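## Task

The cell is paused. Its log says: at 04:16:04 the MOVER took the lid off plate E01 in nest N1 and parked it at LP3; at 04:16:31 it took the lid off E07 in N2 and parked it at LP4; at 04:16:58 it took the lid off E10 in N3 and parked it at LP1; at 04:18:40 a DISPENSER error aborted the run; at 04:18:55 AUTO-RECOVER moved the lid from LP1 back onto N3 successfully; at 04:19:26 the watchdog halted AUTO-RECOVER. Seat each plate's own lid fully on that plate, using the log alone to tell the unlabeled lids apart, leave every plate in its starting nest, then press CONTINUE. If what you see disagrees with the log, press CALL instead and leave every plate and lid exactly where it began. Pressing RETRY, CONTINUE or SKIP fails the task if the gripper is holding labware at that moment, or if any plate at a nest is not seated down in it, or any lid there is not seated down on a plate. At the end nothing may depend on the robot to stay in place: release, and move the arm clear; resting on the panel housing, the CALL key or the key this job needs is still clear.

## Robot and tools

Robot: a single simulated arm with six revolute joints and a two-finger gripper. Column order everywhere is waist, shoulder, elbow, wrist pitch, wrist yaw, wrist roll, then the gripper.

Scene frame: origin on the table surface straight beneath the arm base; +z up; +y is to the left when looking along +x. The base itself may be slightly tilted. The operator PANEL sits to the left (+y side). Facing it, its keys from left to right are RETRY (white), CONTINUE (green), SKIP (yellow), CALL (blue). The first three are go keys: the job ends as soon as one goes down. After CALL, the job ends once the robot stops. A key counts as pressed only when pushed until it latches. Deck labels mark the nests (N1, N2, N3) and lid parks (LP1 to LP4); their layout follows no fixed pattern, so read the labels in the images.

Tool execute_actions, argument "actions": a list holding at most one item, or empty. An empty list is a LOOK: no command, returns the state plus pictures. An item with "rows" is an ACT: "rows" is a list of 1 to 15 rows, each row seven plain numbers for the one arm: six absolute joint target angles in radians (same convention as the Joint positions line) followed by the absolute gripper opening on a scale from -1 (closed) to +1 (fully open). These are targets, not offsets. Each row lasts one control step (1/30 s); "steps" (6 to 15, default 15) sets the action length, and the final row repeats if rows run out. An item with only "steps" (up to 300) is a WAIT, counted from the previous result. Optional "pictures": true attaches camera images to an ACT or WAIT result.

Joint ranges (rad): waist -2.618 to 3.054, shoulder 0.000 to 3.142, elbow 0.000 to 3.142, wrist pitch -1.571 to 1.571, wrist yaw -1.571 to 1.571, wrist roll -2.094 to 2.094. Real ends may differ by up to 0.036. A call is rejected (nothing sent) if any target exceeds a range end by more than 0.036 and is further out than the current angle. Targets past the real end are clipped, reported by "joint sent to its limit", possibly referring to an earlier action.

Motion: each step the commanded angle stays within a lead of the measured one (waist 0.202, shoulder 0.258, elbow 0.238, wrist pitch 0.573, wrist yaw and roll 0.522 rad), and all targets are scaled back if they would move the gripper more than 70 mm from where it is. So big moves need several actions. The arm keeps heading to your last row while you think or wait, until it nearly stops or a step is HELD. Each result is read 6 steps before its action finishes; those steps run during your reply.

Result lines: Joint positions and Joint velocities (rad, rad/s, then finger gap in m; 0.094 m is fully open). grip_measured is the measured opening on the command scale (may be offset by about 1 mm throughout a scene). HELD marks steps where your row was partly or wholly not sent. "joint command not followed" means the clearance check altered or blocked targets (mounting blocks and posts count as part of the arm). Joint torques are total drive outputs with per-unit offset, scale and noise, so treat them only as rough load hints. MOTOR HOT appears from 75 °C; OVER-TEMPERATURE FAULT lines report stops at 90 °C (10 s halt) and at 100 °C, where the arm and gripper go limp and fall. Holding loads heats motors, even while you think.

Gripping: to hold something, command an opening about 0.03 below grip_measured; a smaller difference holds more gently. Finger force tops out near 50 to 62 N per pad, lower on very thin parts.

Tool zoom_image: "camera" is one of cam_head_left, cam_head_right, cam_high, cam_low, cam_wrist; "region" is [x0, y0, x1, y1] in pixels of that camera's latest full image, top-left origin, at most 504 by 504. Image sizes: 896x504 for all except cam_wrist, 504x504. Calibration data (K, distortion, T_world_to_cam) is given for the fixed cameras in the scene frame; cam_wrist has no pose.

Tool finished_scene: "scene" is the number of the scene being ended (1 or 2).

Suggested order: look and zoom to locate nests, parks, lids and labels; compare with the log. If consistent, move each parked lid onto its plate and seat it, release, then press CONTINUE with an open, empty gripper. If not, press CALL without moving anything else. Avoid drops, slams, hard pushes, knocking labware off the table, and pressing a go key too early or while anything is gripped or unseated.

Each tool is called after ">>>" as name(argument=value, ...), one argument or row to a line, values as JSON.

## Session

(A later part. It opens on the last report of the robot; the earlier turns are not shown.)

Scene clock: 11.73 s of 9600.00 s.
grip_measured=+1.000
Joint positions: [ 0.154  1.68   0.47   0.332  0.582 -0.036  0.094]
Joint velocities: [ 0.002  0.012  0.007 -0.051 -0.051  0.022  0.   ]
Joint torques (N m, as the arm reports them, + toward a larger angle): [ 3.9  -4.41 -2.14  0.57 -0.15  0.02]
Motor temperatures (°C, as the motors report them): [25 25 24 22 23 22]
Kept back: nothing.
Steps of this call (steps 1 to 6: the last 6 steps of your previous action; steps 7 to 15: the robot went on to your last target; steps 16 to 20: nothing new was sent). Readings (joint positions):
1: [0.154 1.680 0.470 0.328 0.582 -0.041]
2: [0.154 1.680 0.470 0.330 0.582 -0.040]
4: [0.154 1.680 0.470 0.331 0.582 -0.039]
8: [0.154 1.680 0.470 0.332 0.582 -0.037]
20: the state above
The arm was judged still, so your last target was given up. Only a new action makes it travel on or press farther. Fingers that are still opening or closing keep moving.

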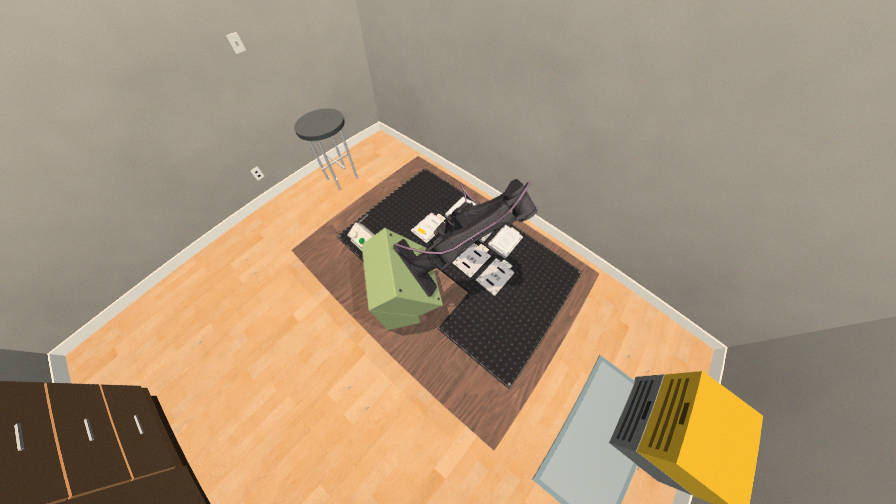

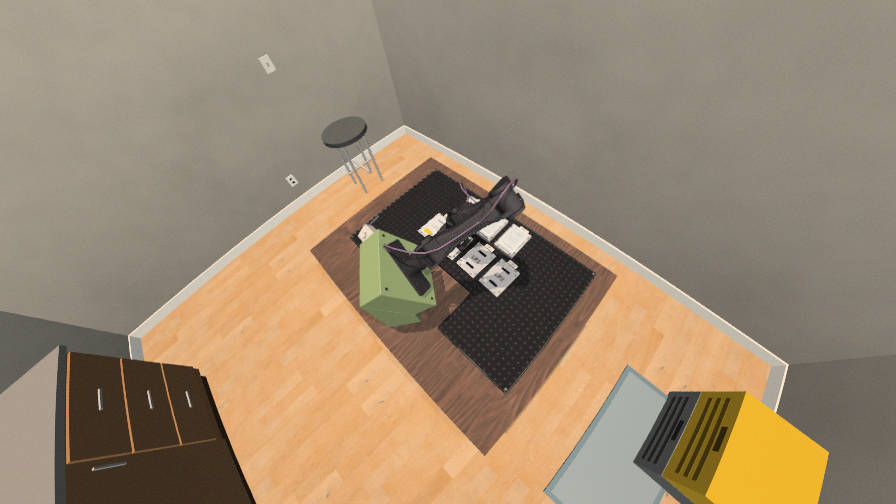

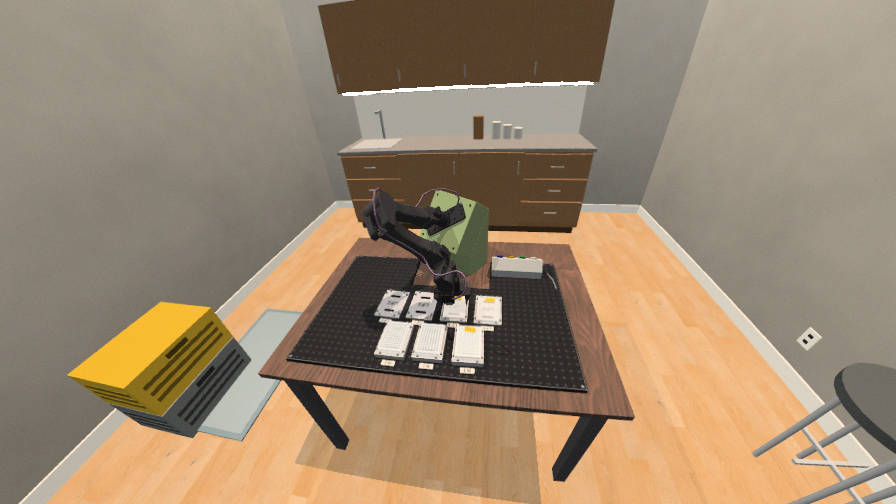

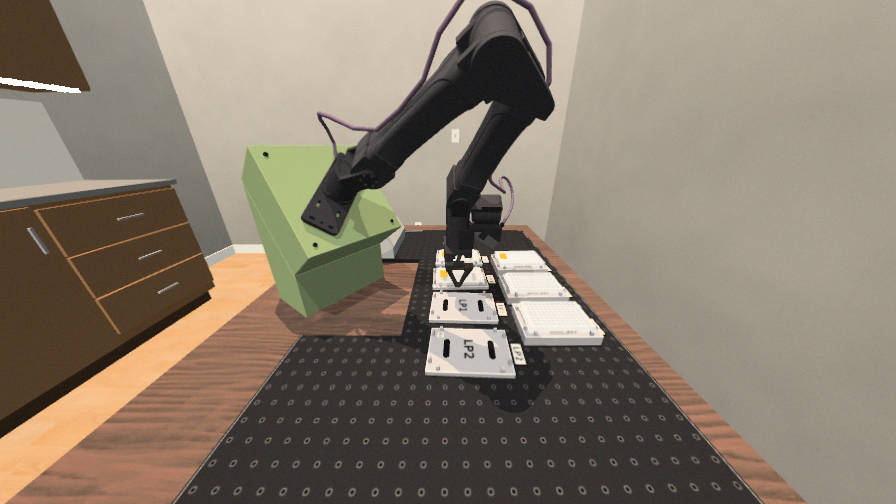

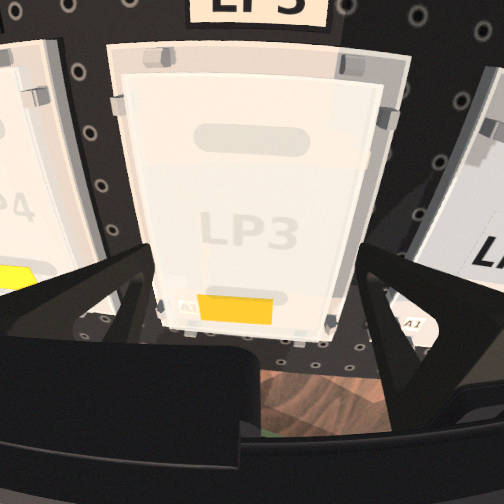

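>>> execute_actions(
  actions=[
    {"rows":[[0.145,1.705,0.492,0.38,0.572,-0.035,1],[0.14,1.71,0.495,0.39,0.57,-0.035,1],[0.135,1.72,0.498,0.395,0.565,-0.035,1],[0.13,1.73,0.502,0.4,0.56,-0.035,1],[0.125,1.74,0.505,0.405,0.555,-0.035,1],[0.12,1.75,0.508,0.41,0.55,-0.035,1],[0.117,1.765,0.512,0.415,0.55,-0.035,1]],"steps":15},
  ],
)

>>> execute_actions(
  actions=[
    {"steps":15},
  ],
  pictures=true,
)

>>> zoom_image(
  camera="cam_low",
  region=[410, 200, 530, 320],
)

>>> zoom_image(
  camera="cam_high",
  region=[410, 250, 510, 350],
)

Scene clock: 12.57 s of 9600.00 s.
grip_measured=+1.000
Joint positions: [ 0.157  1.7    0.47   0.355  0.599 -0.033  0.094]
Joint velocities: [0.061 0.056 0.017 0.081 0.051 0.022 0.   ]
Joint torques (N m, as the arm reports them, + toward a larger angle): [ 0.87 -0.45  3.11  0.71 -0.73 -0.03]
Motor temperatures (°C, as the motors report them): [25 25 24 22 23 22]
Steps of this call (steps 1 to 16: nothing new was sent; steps 17 to 25: the first 9 steps of this action). Readings (joint positions):
17: [0.154 1.680 0.470 0.333 0.582 -0.036]
18: [0.154 1.680 0.470 0.334 0.582 -0.036]
20: [0.153 1.685 0.470 0.338 0.583 -0.035]
24: [0.156 1.697 0.470 0.352 0.595 -0.033]
25: the state above

Scene clock: 13.07 s of 9600.00 s.
grip_measured=+1.000
Joint positions: [ 0.159  1.704  0.47   0.36   0.606 -0.031  0.094]
Joint velocities: [-0.017  0.017 -0.012  0.022  0.007 -0.037  0.   ]
Joint torques (N m, as the arm reports them, + toward a larger angle): [ 0.88 -0.51  3.08  0.76 -0.64 -0.03]
Motor temperatures (°C, as the motors report them): [25 25 24 22 23 22]
Kept back: nothing.
Steps of this call (steps 1 to 6: the last 6 steps of your previous action; steps 7 to 15: the robot went on to your last target). Readings (joint positions):
1: [0.158 1.701 0.470 0.357 0.602 -0.033]
2: [0.158 1.702 0.470 0.358 0.603 -0.033]
4: [0.159 1.703 0.470 0.359 0.605 -0.033]
8: [0.159 1.704 0.470 0.360 0.606 -0.032]
15: the state above
The arm was judged still, so your last target was given up. Only a new action makes it travel on or press farther. Fingers that are still opening or closing keep moving.

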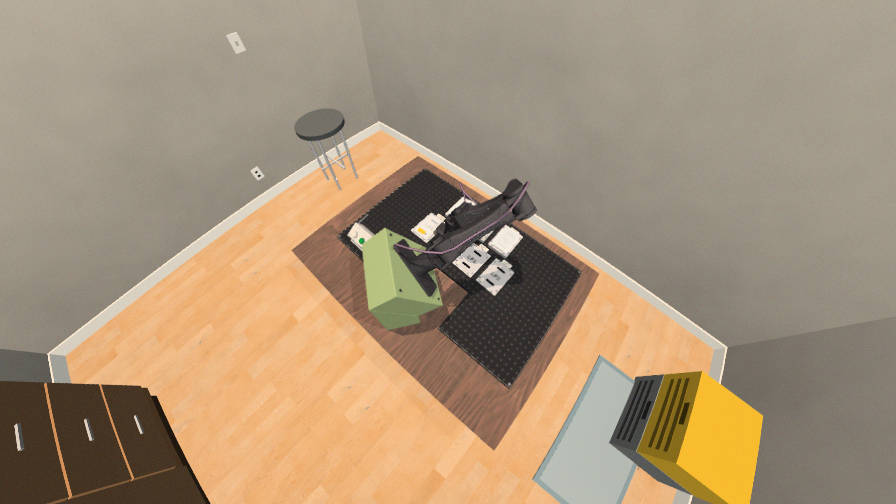

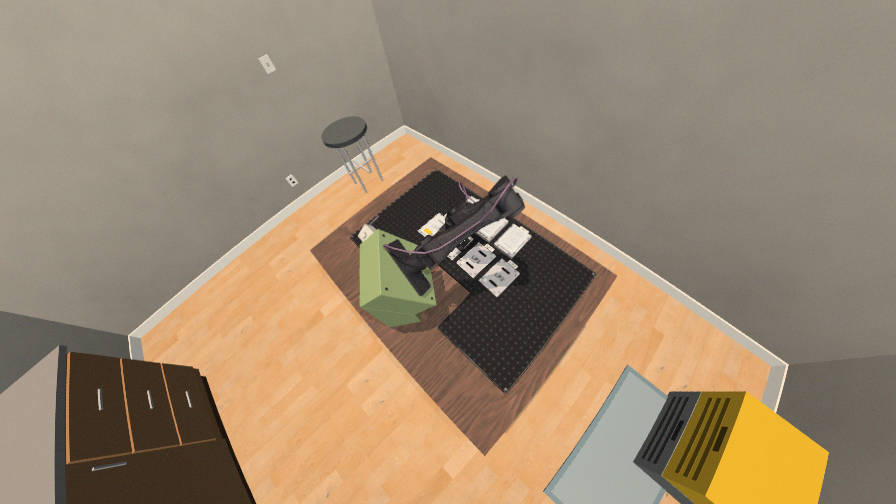

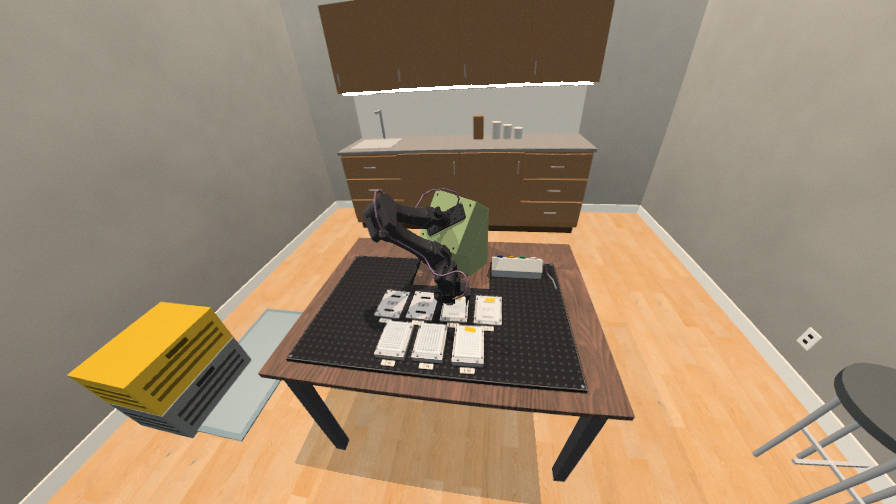

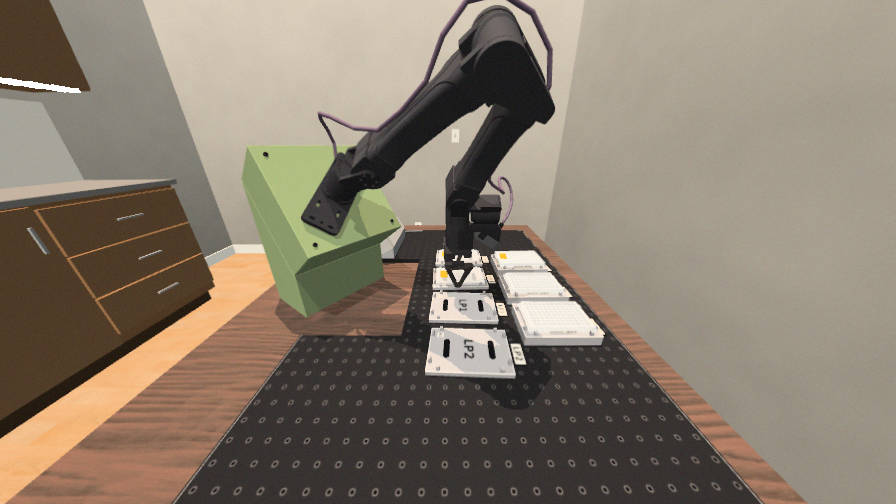

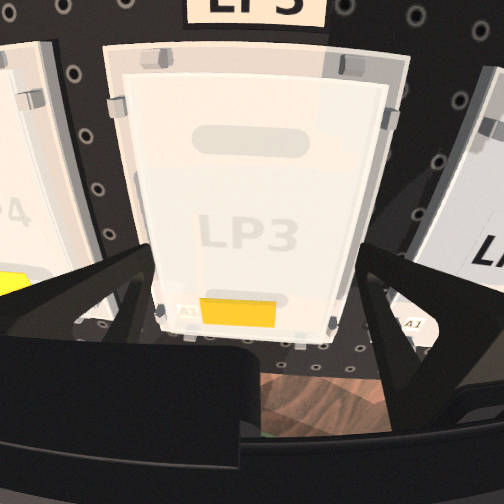

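Region (410, 200, 530, 320) of cam_low's 896x504 image, scaled by 4.200, with more detail than that image has.

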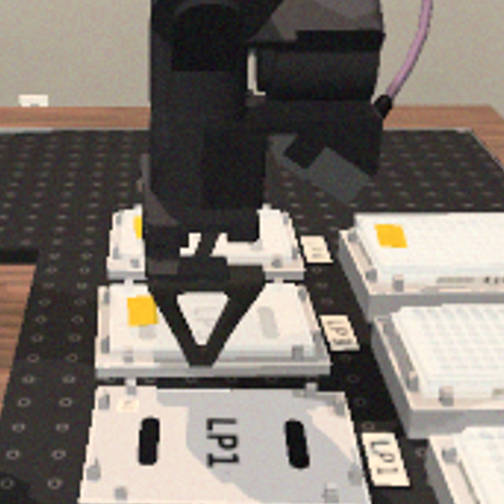

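Region (410, 250, 510, 350) of cam_high's 896x504 image, scaled by 5.040, with more detail than that image has.

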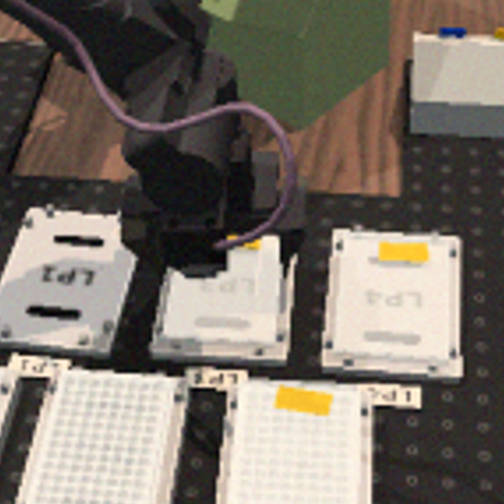

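>>> execute_actions(
  actions=[
    {"rows":[[0.17,1.665,0.485,0.36,0.59,-0.035,1]],"steps":12},
  ],
)

>>> execute_actions(
  actions=[
    {"rows":[[0.17,1.665,0.485,0.36,0.59,-0.035,0.9],[0.17,1.665,0.485,0.36,0.59,-0.035,0.85],[0.17,1.665,0.485,0.36,0.59,-0.035,0.8],[0.17,1.665,0.485,0.36,0.59,-0.035,0.76]],"steps":15},
  ],
)

>>> execute_actions(
  actions=[
    {"steps":10},
  ],
  pictures=true,
)

Scene clock: 13.57 s of 9600.00 s.
grip_measured=+1.000
Joint positions: [ 0.165  1.684  0.47   0.355  0.603 -0.031  0.094]
Joint velocities: [-0.032 -0.012 -0.002 -0.066 -0.022  0.007  0.   ]
Joint torques (N m, as the arm reports them, + toward a larger angle): [ 4.69 -7.45  0.85  0.38 -0.14 -0.04]
Motor temperatures (°C, as the motors report them): [25 25 24 22 23 22]
Steps of this call (steps 1 to 9: nothing new was sent; steps 10 to 15: the first 6 steps of this action). Readings (joint positions):
10: [0.164 1.698 0.470 0.354 0.608 -0.031]
11: [0.165 1.693 0.470 0.352 0.606 -0.031]
13: [0.165 1.686 0.470 0.354 0.604 -0.031]
15: the state above

Scene clock: 14.07 s of 9600.00 s.
grip_measured=+0.761
Joint positions: [ 0.165  1.684  0.47   0.355  0.6   -0.031  0.083]
Joint velocities: [-0.007 -0.002  0.032  0.037  0.037  0.037  0.   ]
Joint torques (N m, as the arm reports them, + toward a larger angle): [ 4.67 -7.45  0.83  0.38 -0.15 -0.03]
Motor temperatures (°C, as the motors report them): [25 25 24 22 23 22]
Steps of this call (steps 1 to 6: the last 6 steps of your previous action; steps 7 to 15: the first 9 steps of this action). Readings (joint positions):
7: [0.165 1.684 0.470 0.355 0.601 -0.031]
8: [0.165 1.684 0.470 0.355 0.601 -0.031]
10: [0.165 1.684 0.470 0.355 0.601 -0.031]
14: [0.165 1.684 0.470 0.355 0.600 -0.031]
15: the state above

Scene clock: 14.40 s of 9600.00 s.
grip_measured=+0.761
Joint positions: [ 0.165  1.684  0.47   0.355  0.6   -0.031  0.083]
Joint velocities: [ 0.007 -0.007  0.012  0.022 -0.007 -0.007  0.   ]
Joint torques (N m, as the arm reports them, + toward a larger angle): [ 4.67 -7.45  0.82  0.38 -0.15 -0.04]
Motor temperatures (°C, as the motors report them): [25 25 24 22 23 22]
Kept back: nothing.
Steps of this call (steps 1 to 6: the last 6 steps of your previous action; steps 7 to 10: the robot went on to your last target). Readings (joint positions):
1: [0.165 1.684 0.470 0.355 0.600 -0.031]
2: [0.165 1.684 0.470 0.355 0.600 -0.031]
4: [0.165 1.684 0.470 0.355 0.600 -0.031]
8: [0.165 1.684 0.470 0.355 0.600 -0.031]
10: the state above

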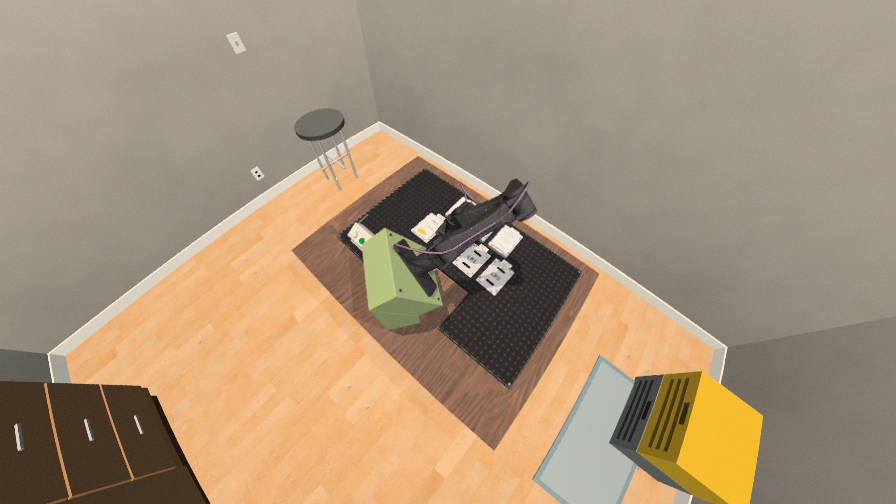

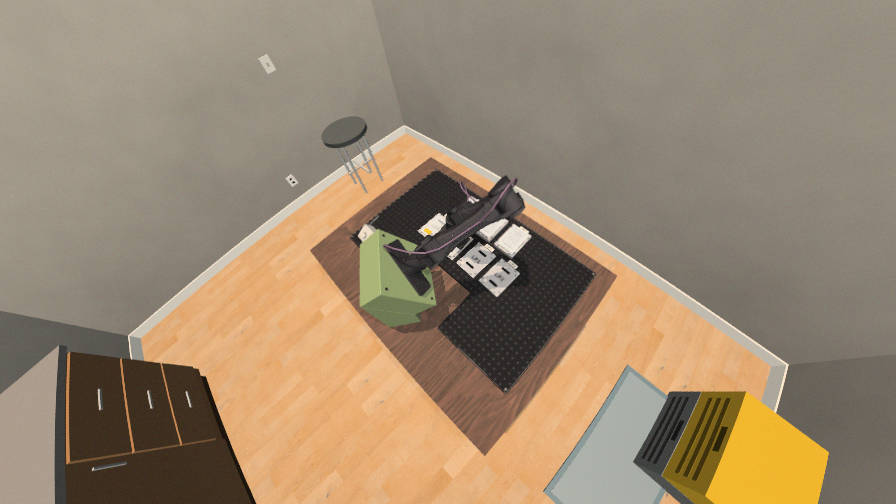

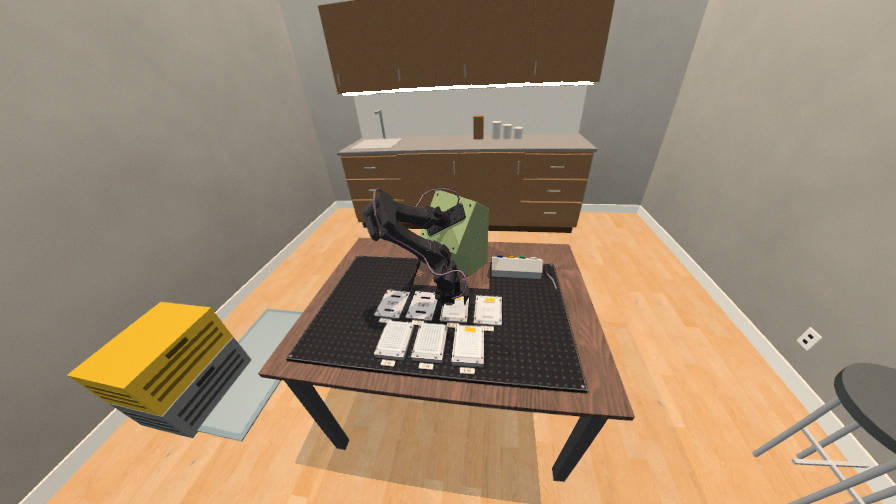

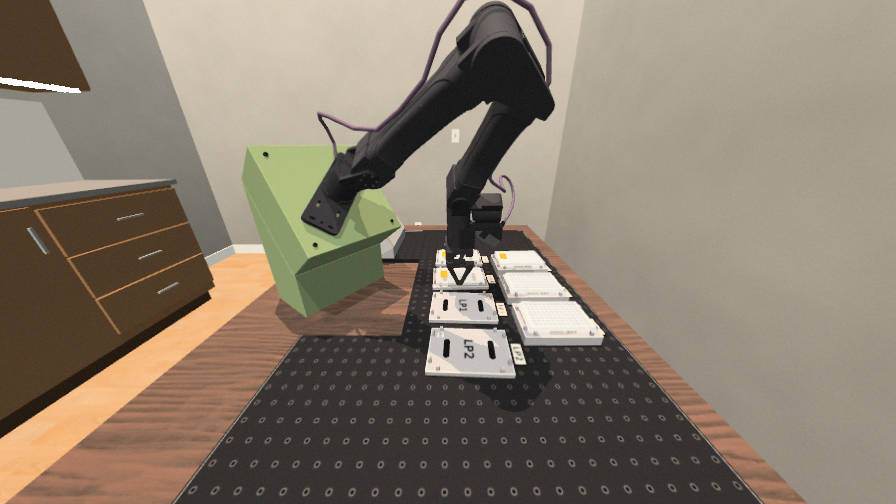

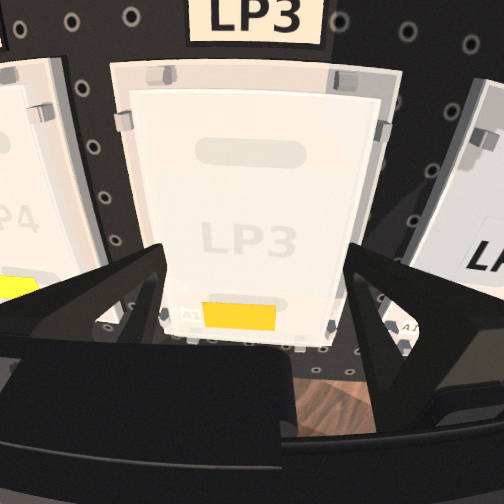

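>>> execute_actions(
  actions=[
    {"rows":[[0.165,1.684,0.47,0.355,0.6,-0.035,1],[0.165,1.684,0.47,0.355,0.6,-0.035,1],[0.165,1.684,0.47,0.355,0.6,-0.035,1],[0.165,1.684,0.47,0.355,0.6,-0.035,1],[0.165,1.684,0.47,0.355,0.6,-0.035,1],[0.15,1.71,0.48,0.385,0.595,-0.035,1],[0.14,1.72,0.48,0.39,0.59,-0.035,1]],"steps":15},
  ],
)

>>> execute_actions(
  actions=[
    {"rows":[[0.14,1.72,0.48,0.39,0.59,-0.035,0.9],[0.14,1.72,0.48,0.39,0.59,-0.035,0.85],[0.14,1.72,0.48,0.39,0.59,-0.035,0.8],[0.14,1.72,0.48,0.39,0.59,-0.035,0.74]],"steps":15},
  ],
)

>>> execute_actions(
  actions=[
    {"steps":10},
  ],
  pictures=true,
)

>>> zoom_image(
  camera="cam_low",
  region=[425, 250, 505, 310],
)

Scene clock: 15.17 s of 9600.00 s.
grip_measured=+1.000
Joint positions: [ 0.152  1.692  0.47   0.371  0.593 -0.031  0.094]
Joint velocities: [-0.081  0.105  0.022  0.125 -0.081 -0.037  0.   ]
Joint torques (N m, as the arm reports them, + toward a larger angle): [ 3.63 -3.99  0.34  0.38  0.07 -0.03]
Motor temperatures (°C, as the motors report them): [25 25 24 22 23 22]
Steps of this call (steps 1 to 14: the robot went on to your last target; steps 15 to 23: the first 9 steps of this action). Readings (joint positions):
15: [0.165 1.684 0.470 0.355 0.600 -0.031]
16: [0.165 1.684 0.470 0.355 0.600 -0.031]
18: [0.165 1.684 0.470 0.355 0.600 -0.031]
22: [0.155 1.688 0.470 0.367 0.597 -0.031]
23: the state above

Scene clock: 15.67 s of 9600.00 s.
grip_measured=+0.952
Joint positions: [ 0.148  1.697  0.47   0.377  0.588 -0.032  0.092]
Joint velocities: [ 0.002  0.007 -0.017 -0.081 -0.037  0.022 -0.   ]
Joint torques (N m, as the arm reports them, + toward a larger angle): [ 3.59 -3.95  0.27  0.44 -0.01 -0.03]
Motor temperatures (°C, as the motors report them): [25 25 24 22 23 22]
Steps of this call (steps 1 to 6: the last 6 steps of your previous action; steps 7 to 15: the first 9 steps of this action). Readings (joint positions):
7: [0.149 1.697 0.470 0.377 0.588 -0.032]
8: [0.148 1.697 0.470 0.377 0.588 -0.032]
10: [0.148 1.697 0.470 0.377 0.588 -0.032]
14: [0.148 1.697 0.470 0.377 0.588 -0.032]
15: the state above

Scene clock: 16.00 s of 9600.00 s.
grip_measured=+0.952
Joint positions: [ 0.148  1.697  0.47   0.377  0.588 -0.032  0.092]
Joint velocities: [ 0.002 -0.017 -0.007 -0.037  0.007 -0.007  0.001]
Joint torques (N m, as the arm reports them, + toward a larger angle): [ 3.59 -3.96  0.25  0.44 -0.01 -0.03]
Motor temperatures (°C, as the motors report them): [25 25 24 22 23 22]
Kept back: nothing.
Steps of this call (steps 1 to 6: the last 6 steps of your previous action; steps 7 to 10: the robot went on to your last target). Readings (joint positions):
1: [0.148 1.697 0.470 0.377 0.588 -0.032]
2: [0.148 1.697 0.470 0.377 0.588 -0.032]
4: [0.148 1.697 0.470 0.377 0.588 -0.032]
8: [0.148 1.697 0.470 0.377 0.588 -0.032]
10: the state above

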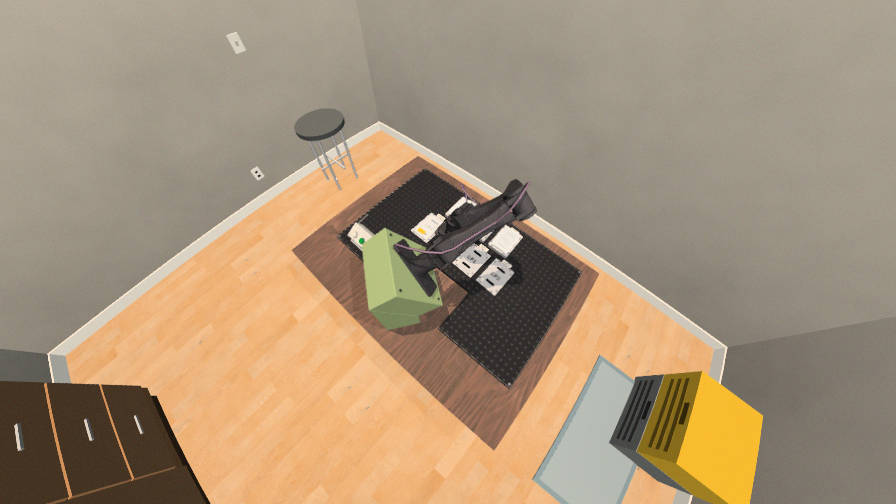

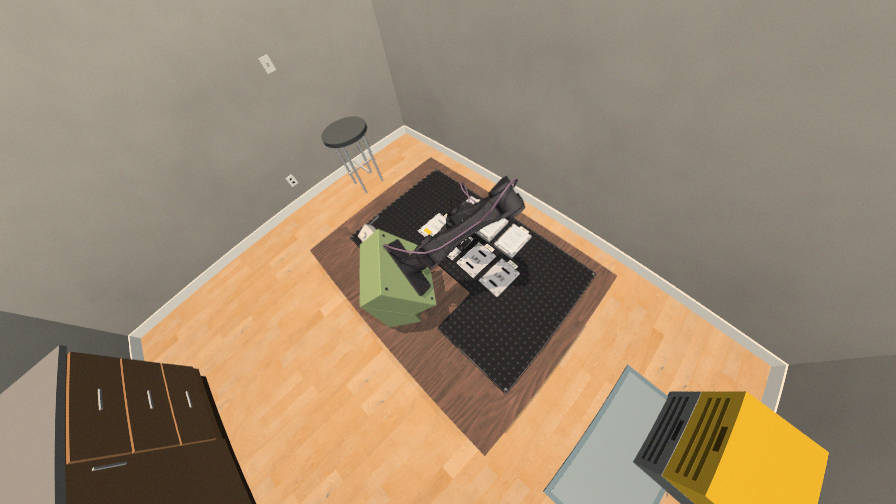

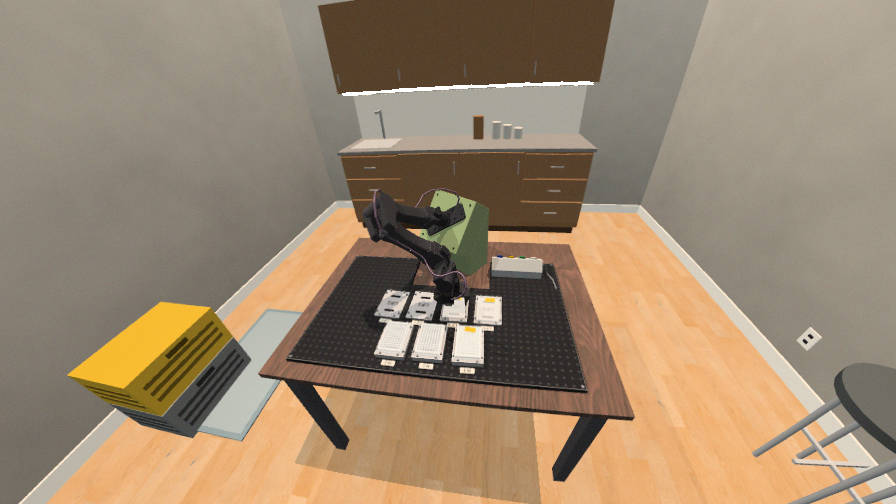

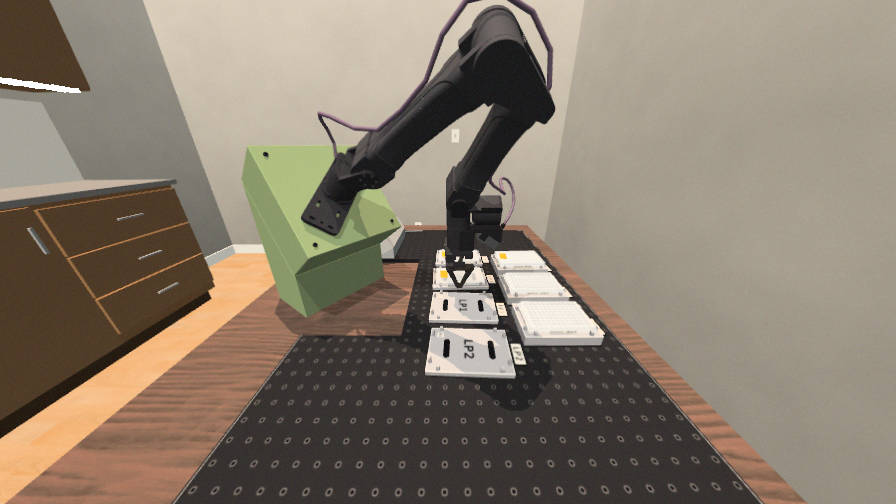

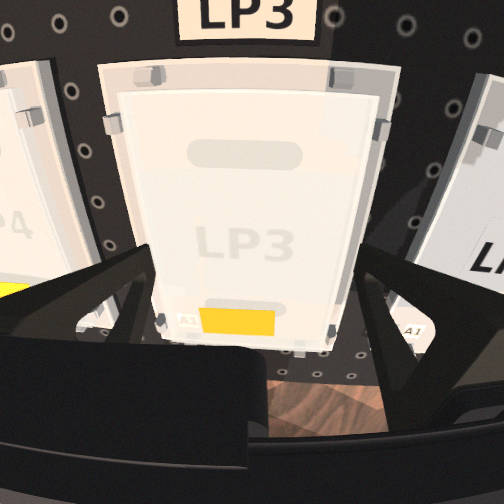

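Region (425, 250, 505, 310) of cam_low's 896x504 image, scaled by 6.300, with more detail than that image has; it fills the top 378 rows of this view, and the rest is white.

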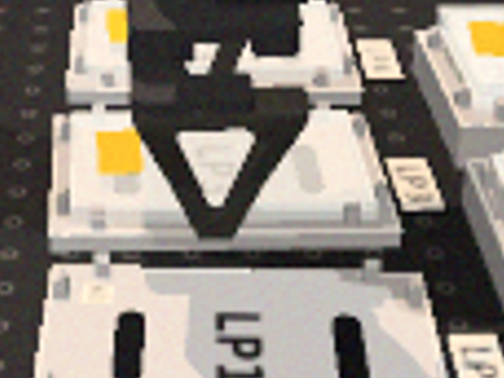

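>>> execute_actions(
  actions=[
    {"rows":[[0.172,1.69,0.48,0.375,0.59,-0.035,0.95],[0.172,1.69,0.48,0.375,0.59,-0.035,0.95],[0.172,1.69,0.48,0.375,0.59,-0.035,0.95],[0.172,1.69,0.48,0.375,0.59,-0.035,0.95],[0.172,1.69,0.48,0.375,0.59,-0.035,0.9],[0.172,1.69,0.48,0.375,0.59,-0.035,0.85],[0.172,1.69,0.48,0.375,0.59,-0.035,0.76]],"steps":15},
  ],
)

>>> execute_actions(
  actions=[
    {"steps":15},
  ],
  pictures=true,
)

Scene clock: 16.70 s of 9600.00 s.
grip_measured=+0.954
Joint positions: [ 0.149  1.697  0.47   0.377  0.588 -0.032  0.092]
Joint velocities: [ 0.002 -0.007  0.022  0.007 -0.007  0.022 -0.   ]
Joint torques (N m, as the arm reports them, + toward a larger angle): [ 6.12 -6.52  0.27  0.32 -0.02 -0.02]
Motor temperatures (°C, as the motors report them): [25 25 24 22 23 22]
Steps of this call (steps 1 to 12: the robot went on to your last target; steps 13 to 21: the first 9 steps of this action). Readings (joint positions):
13: [0.149 1.697 0.470 0.377 0.588 -0.032]
14: [0.149 1.697 0.470 0.377 0.588 -0.032]
16: [0.149 1.697 0.470 0.377 0.588 -0.032]
20: [0.149 1.697 0.470 0.377 0.588 -0.032]
21: the state above

Scene clock: 17.20 s of 9600.00 s.
grip_measured=+0.954
Joint positions: [ 0.149  1.697  0.47   0.377  0.588 -0.032  0.092]
Joint velocities: [ 0.012 -0.017 -0.002  0.022 -0.022  0.007 -0.   ]
Joint torques (N m, as the arm reports them, + toward a larger angle): [ 6.13 -6.51  0.27  0.32 -0.02 -0.03]
Motor temperatures (°C, as the motors report them): [25 25 24 22 23 22]
Kept back: nothing.
Steps of this call (steps 1 to 6: the last 6 steps of your previous action; steps 7 to 15: the robot went on to your last target). Readings (joint positions):
1: [0.149 1.697 0.470 0.377 0.588 -0.032]
2: [0.149 1.697 0.470 0.377 0.588 -0.032]
4: [0.149 1.697 0.470 0.377 0.588 -0.032]
8: [0.149 1.697 0.470 0.377 0.588 -0.032]
15: the state above
The arm was judged still, so your last target was given up. Only a new action makes it travel on or press farther. Fingers that are still opening or closing keep moving.

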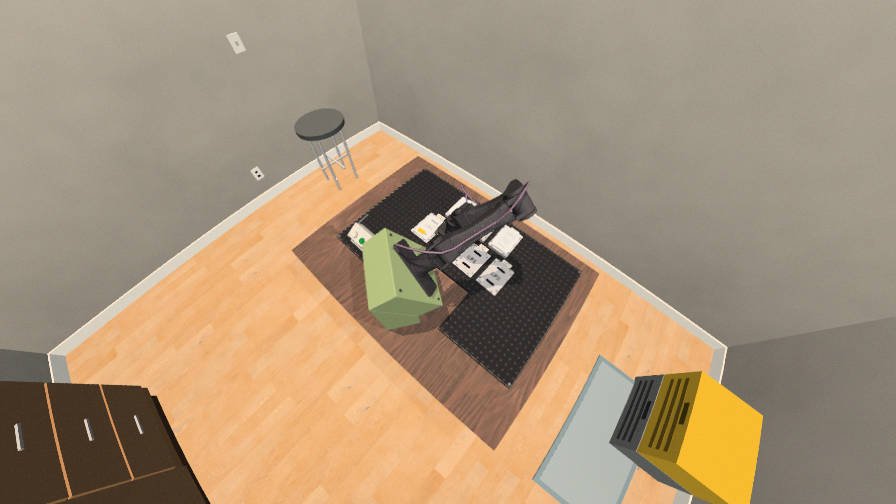

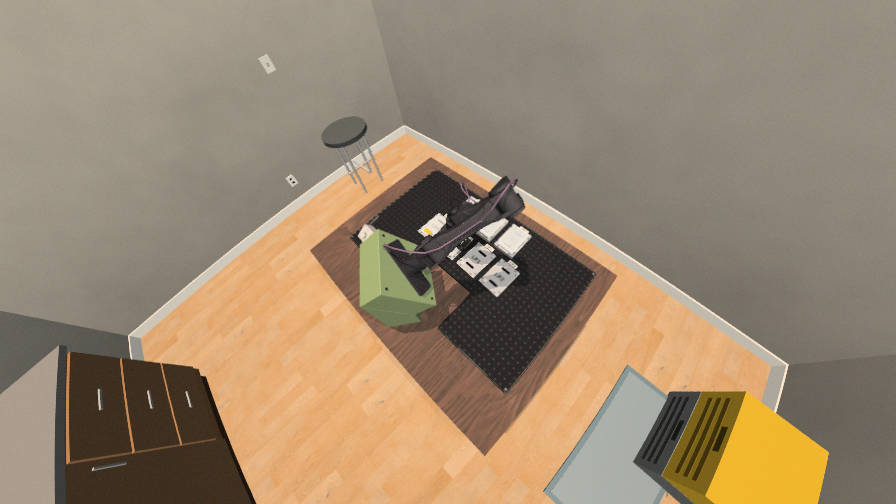

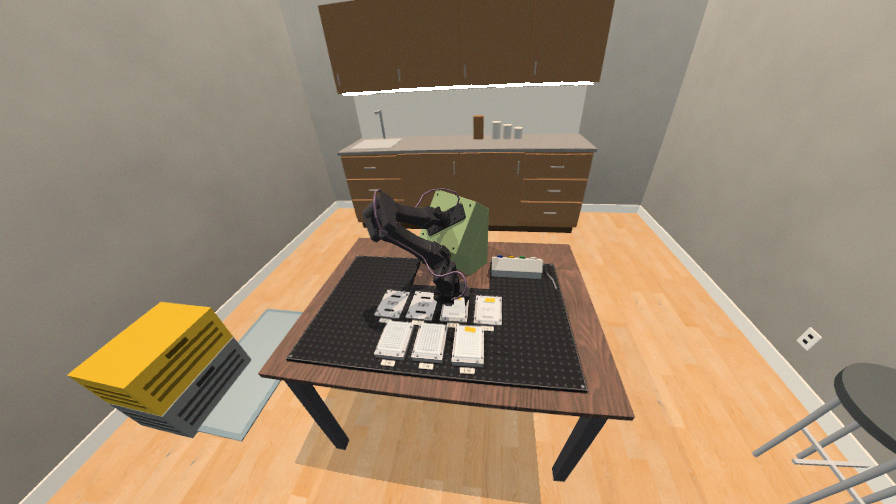

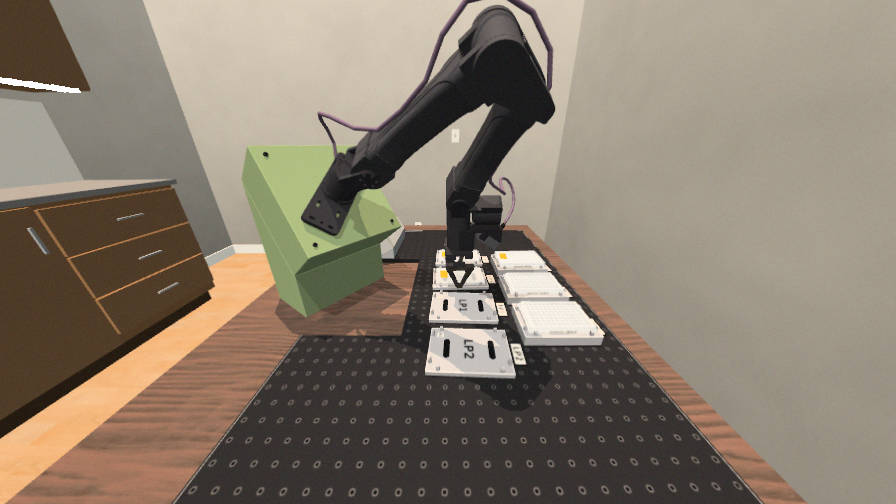

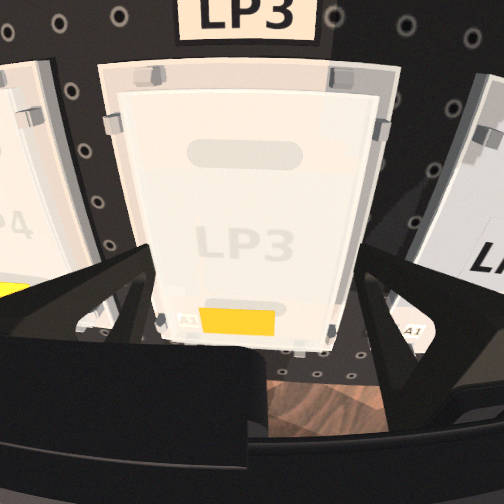

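>>> execute_actions(
  actions=[
    {"rows":[[0.172,1.665,0.48,0.375,0.59,-0.035,1],[0.172,1.665,0.48,0.375,0.59,-0.035,1],[0.172,1.665,0.48,0.375,0.59,-0.035,1],[0.172,1.665,0.48,0.375,0.59,-0.035,1],[0.172,1.665,0.48,0.375,0.555,-0.035,1]],"steps":15},
  ],
)

>>> execute_actions(
  actions=[
    {"rows":[[0.14,1.70,0.48,0.385,0.555,-0.035,1],[0.135,1.712,0.48,0.39,0.555,-0.035,1]],"steps":15},
  ],
)

>>> execute_actions(
  actions=[
    {"steps":10},
  ],
  pictures=true,
)

>>> zoom_image(
  camera="cam_high",
  region=[425, 280, 485, 330],
)

Scene clock: 18.00 s of 9600.00 s.
grip_measured=+1.000
Joint positions: [ 0.152  1.686  0.47   0.375  0.585 -0.032  0.094]
Joint velocities: [-0.007 -0.002 -0.002 -0.037 -0.022 -0.007  0.   ]
Joint torques (N m, as the arm reports them, + toward a larger angle): [ 5.84 -7.67  0.38  0.34 -0.38 -0.03]
Motor temperatures (°C, as the motors report them): [25 25 24 22 23 22]
Steps of this call (steps 1 to 15: nothing new was sent; steps 16 to 24: the first 9 steps of this action). Readings (joint positions):
16: [0.149 1.697 0.470 0.377 0.588 -0.032]
17: [0.149 1.696 0.470 0.376 0.588 -0.032]
19: [0.151 1.690 0.470 0.376 0.588 -0.032]
23: [0.152 1.686 0.470 0.375 0.585 -0.032]
24: the state above

Scene clock: 18.50 s of 9600.00 s.
grip_measured=+1.000
Joint positions: [ 0.141  1.686  0.47   0.379  0.568 -0.032  0.094]
Joint velocities: [-0.002 -0.012  0.007 -0.081  0.007 -0.037  0.   ]
Joint torques (N m, as the arm reports them, + toward a larger angle): [ 3.75 -3.7   0.32  0.43 -0.17 -0.03]
Motor temperatures (°C, as the motors report them): [25 25 24 22 23 22]
Steps of this call (steps 1 to 6: the last 6 steps of your previous action; steps 7 to 15: the first 9 steps of this action). Readings (joint positions):
7: [0.151 1.686 0.470 0.375 0.584 -0.032]
8: [0.149 1.686 0.470 0.376 0.580 -0.032]
10: [0.143 1.686 0.470 0.378 0.573 -0.032]
14: [0.141 1.686 0.470 0.379 0.568 -0.032]
15: the state above

Scene clock: 18.83 s of 9600.00 s.
grip_measured=+1.000
Joint positions: [ 0.141  1.686  0.47   0.379  0.567 -0.032  0.094]
Joint velocities: [ 0.017 -0.017 -0.027  0.051 -0.066  0.066  0.   ]
Joint torques (N m, as the arm reports them, + toward a larger angle): [ 3.76 -3.7   0.32  0.44 -0.18 -0.03]
Motor temperatures (°C, as the motors report them): [25 25 24 22 23 22]
Kept back: nothing.
Steps of this call (steps 1 to 6: the last 6 steps of your previous action; steps 7 to 10: the robot went on to your last target). Readings (joint positions):
1: [0.141 1.686 0.470 0.379 0.567 -0.032]
2: [0.141 1.686 0.470 0.379 0.567 -0.032]
4: [0.141 1.686 0.470 0.379 0.567 -0.032]
8: [0.141 1.686 0.470 0.379 0.567 -0.032]
10: the state above

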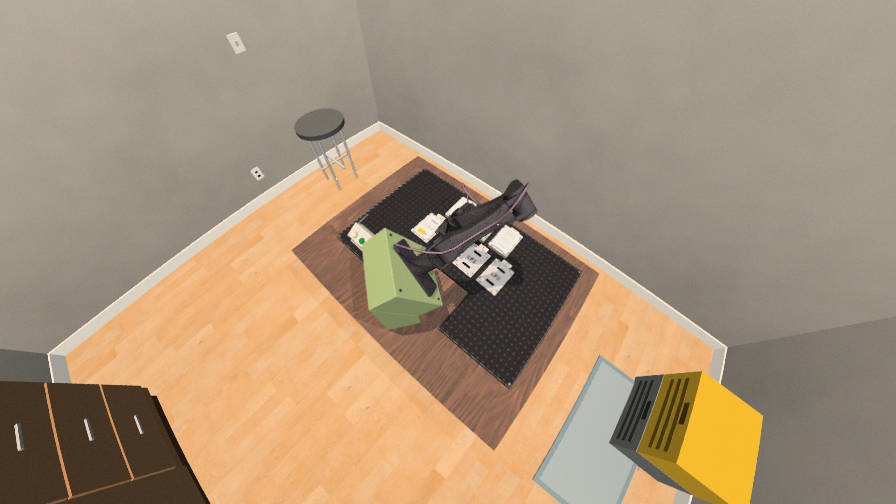

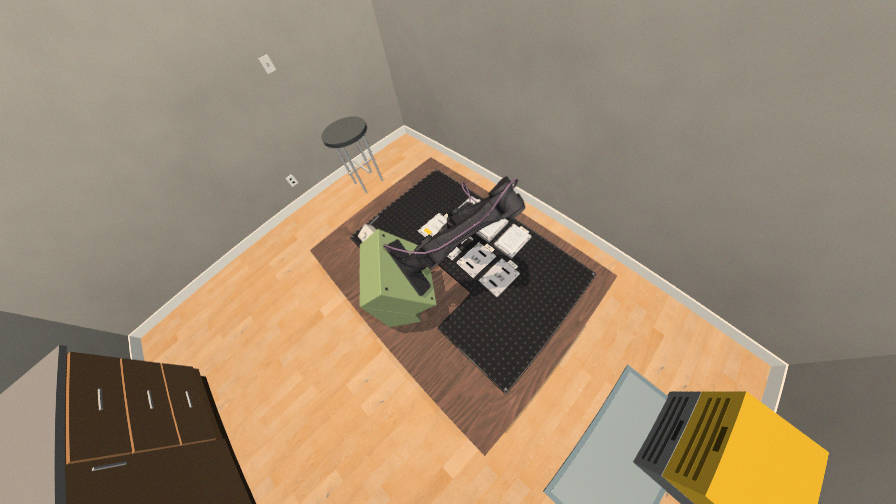

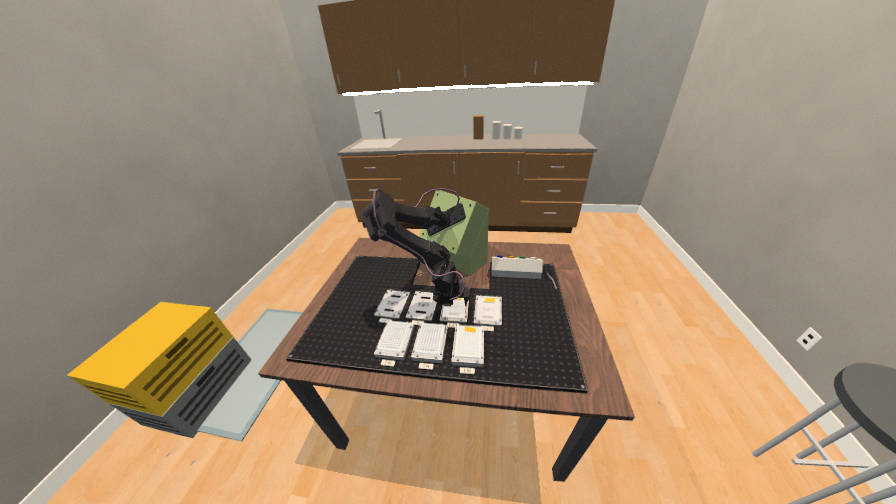

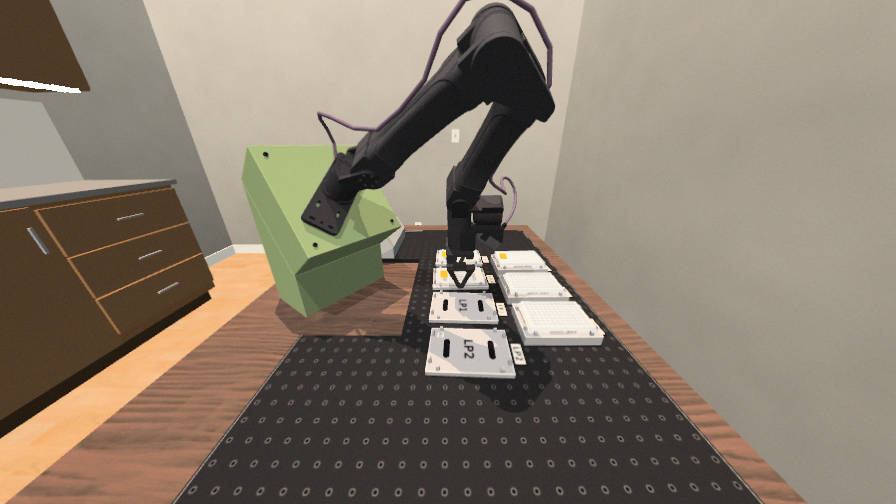

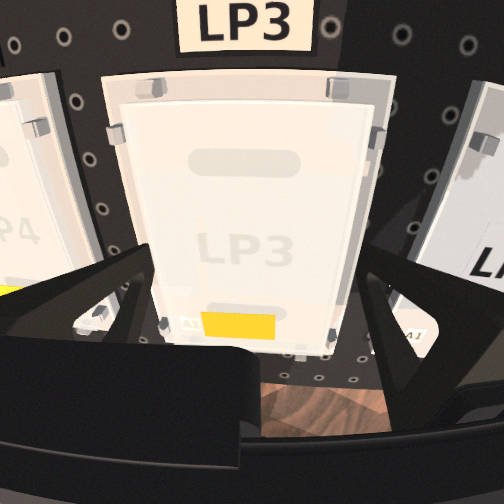

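Region (425, 280, 485, 330) of cam_high's 896x504 image, scaled by 8.400, with more detail than that image has.

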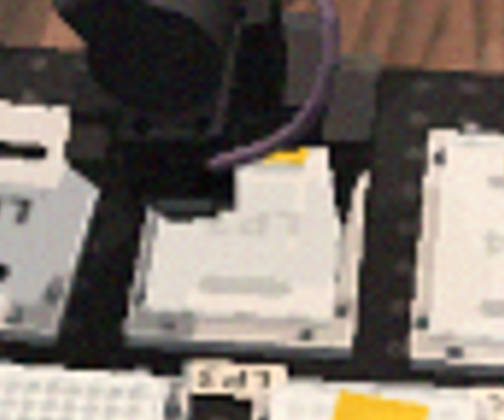

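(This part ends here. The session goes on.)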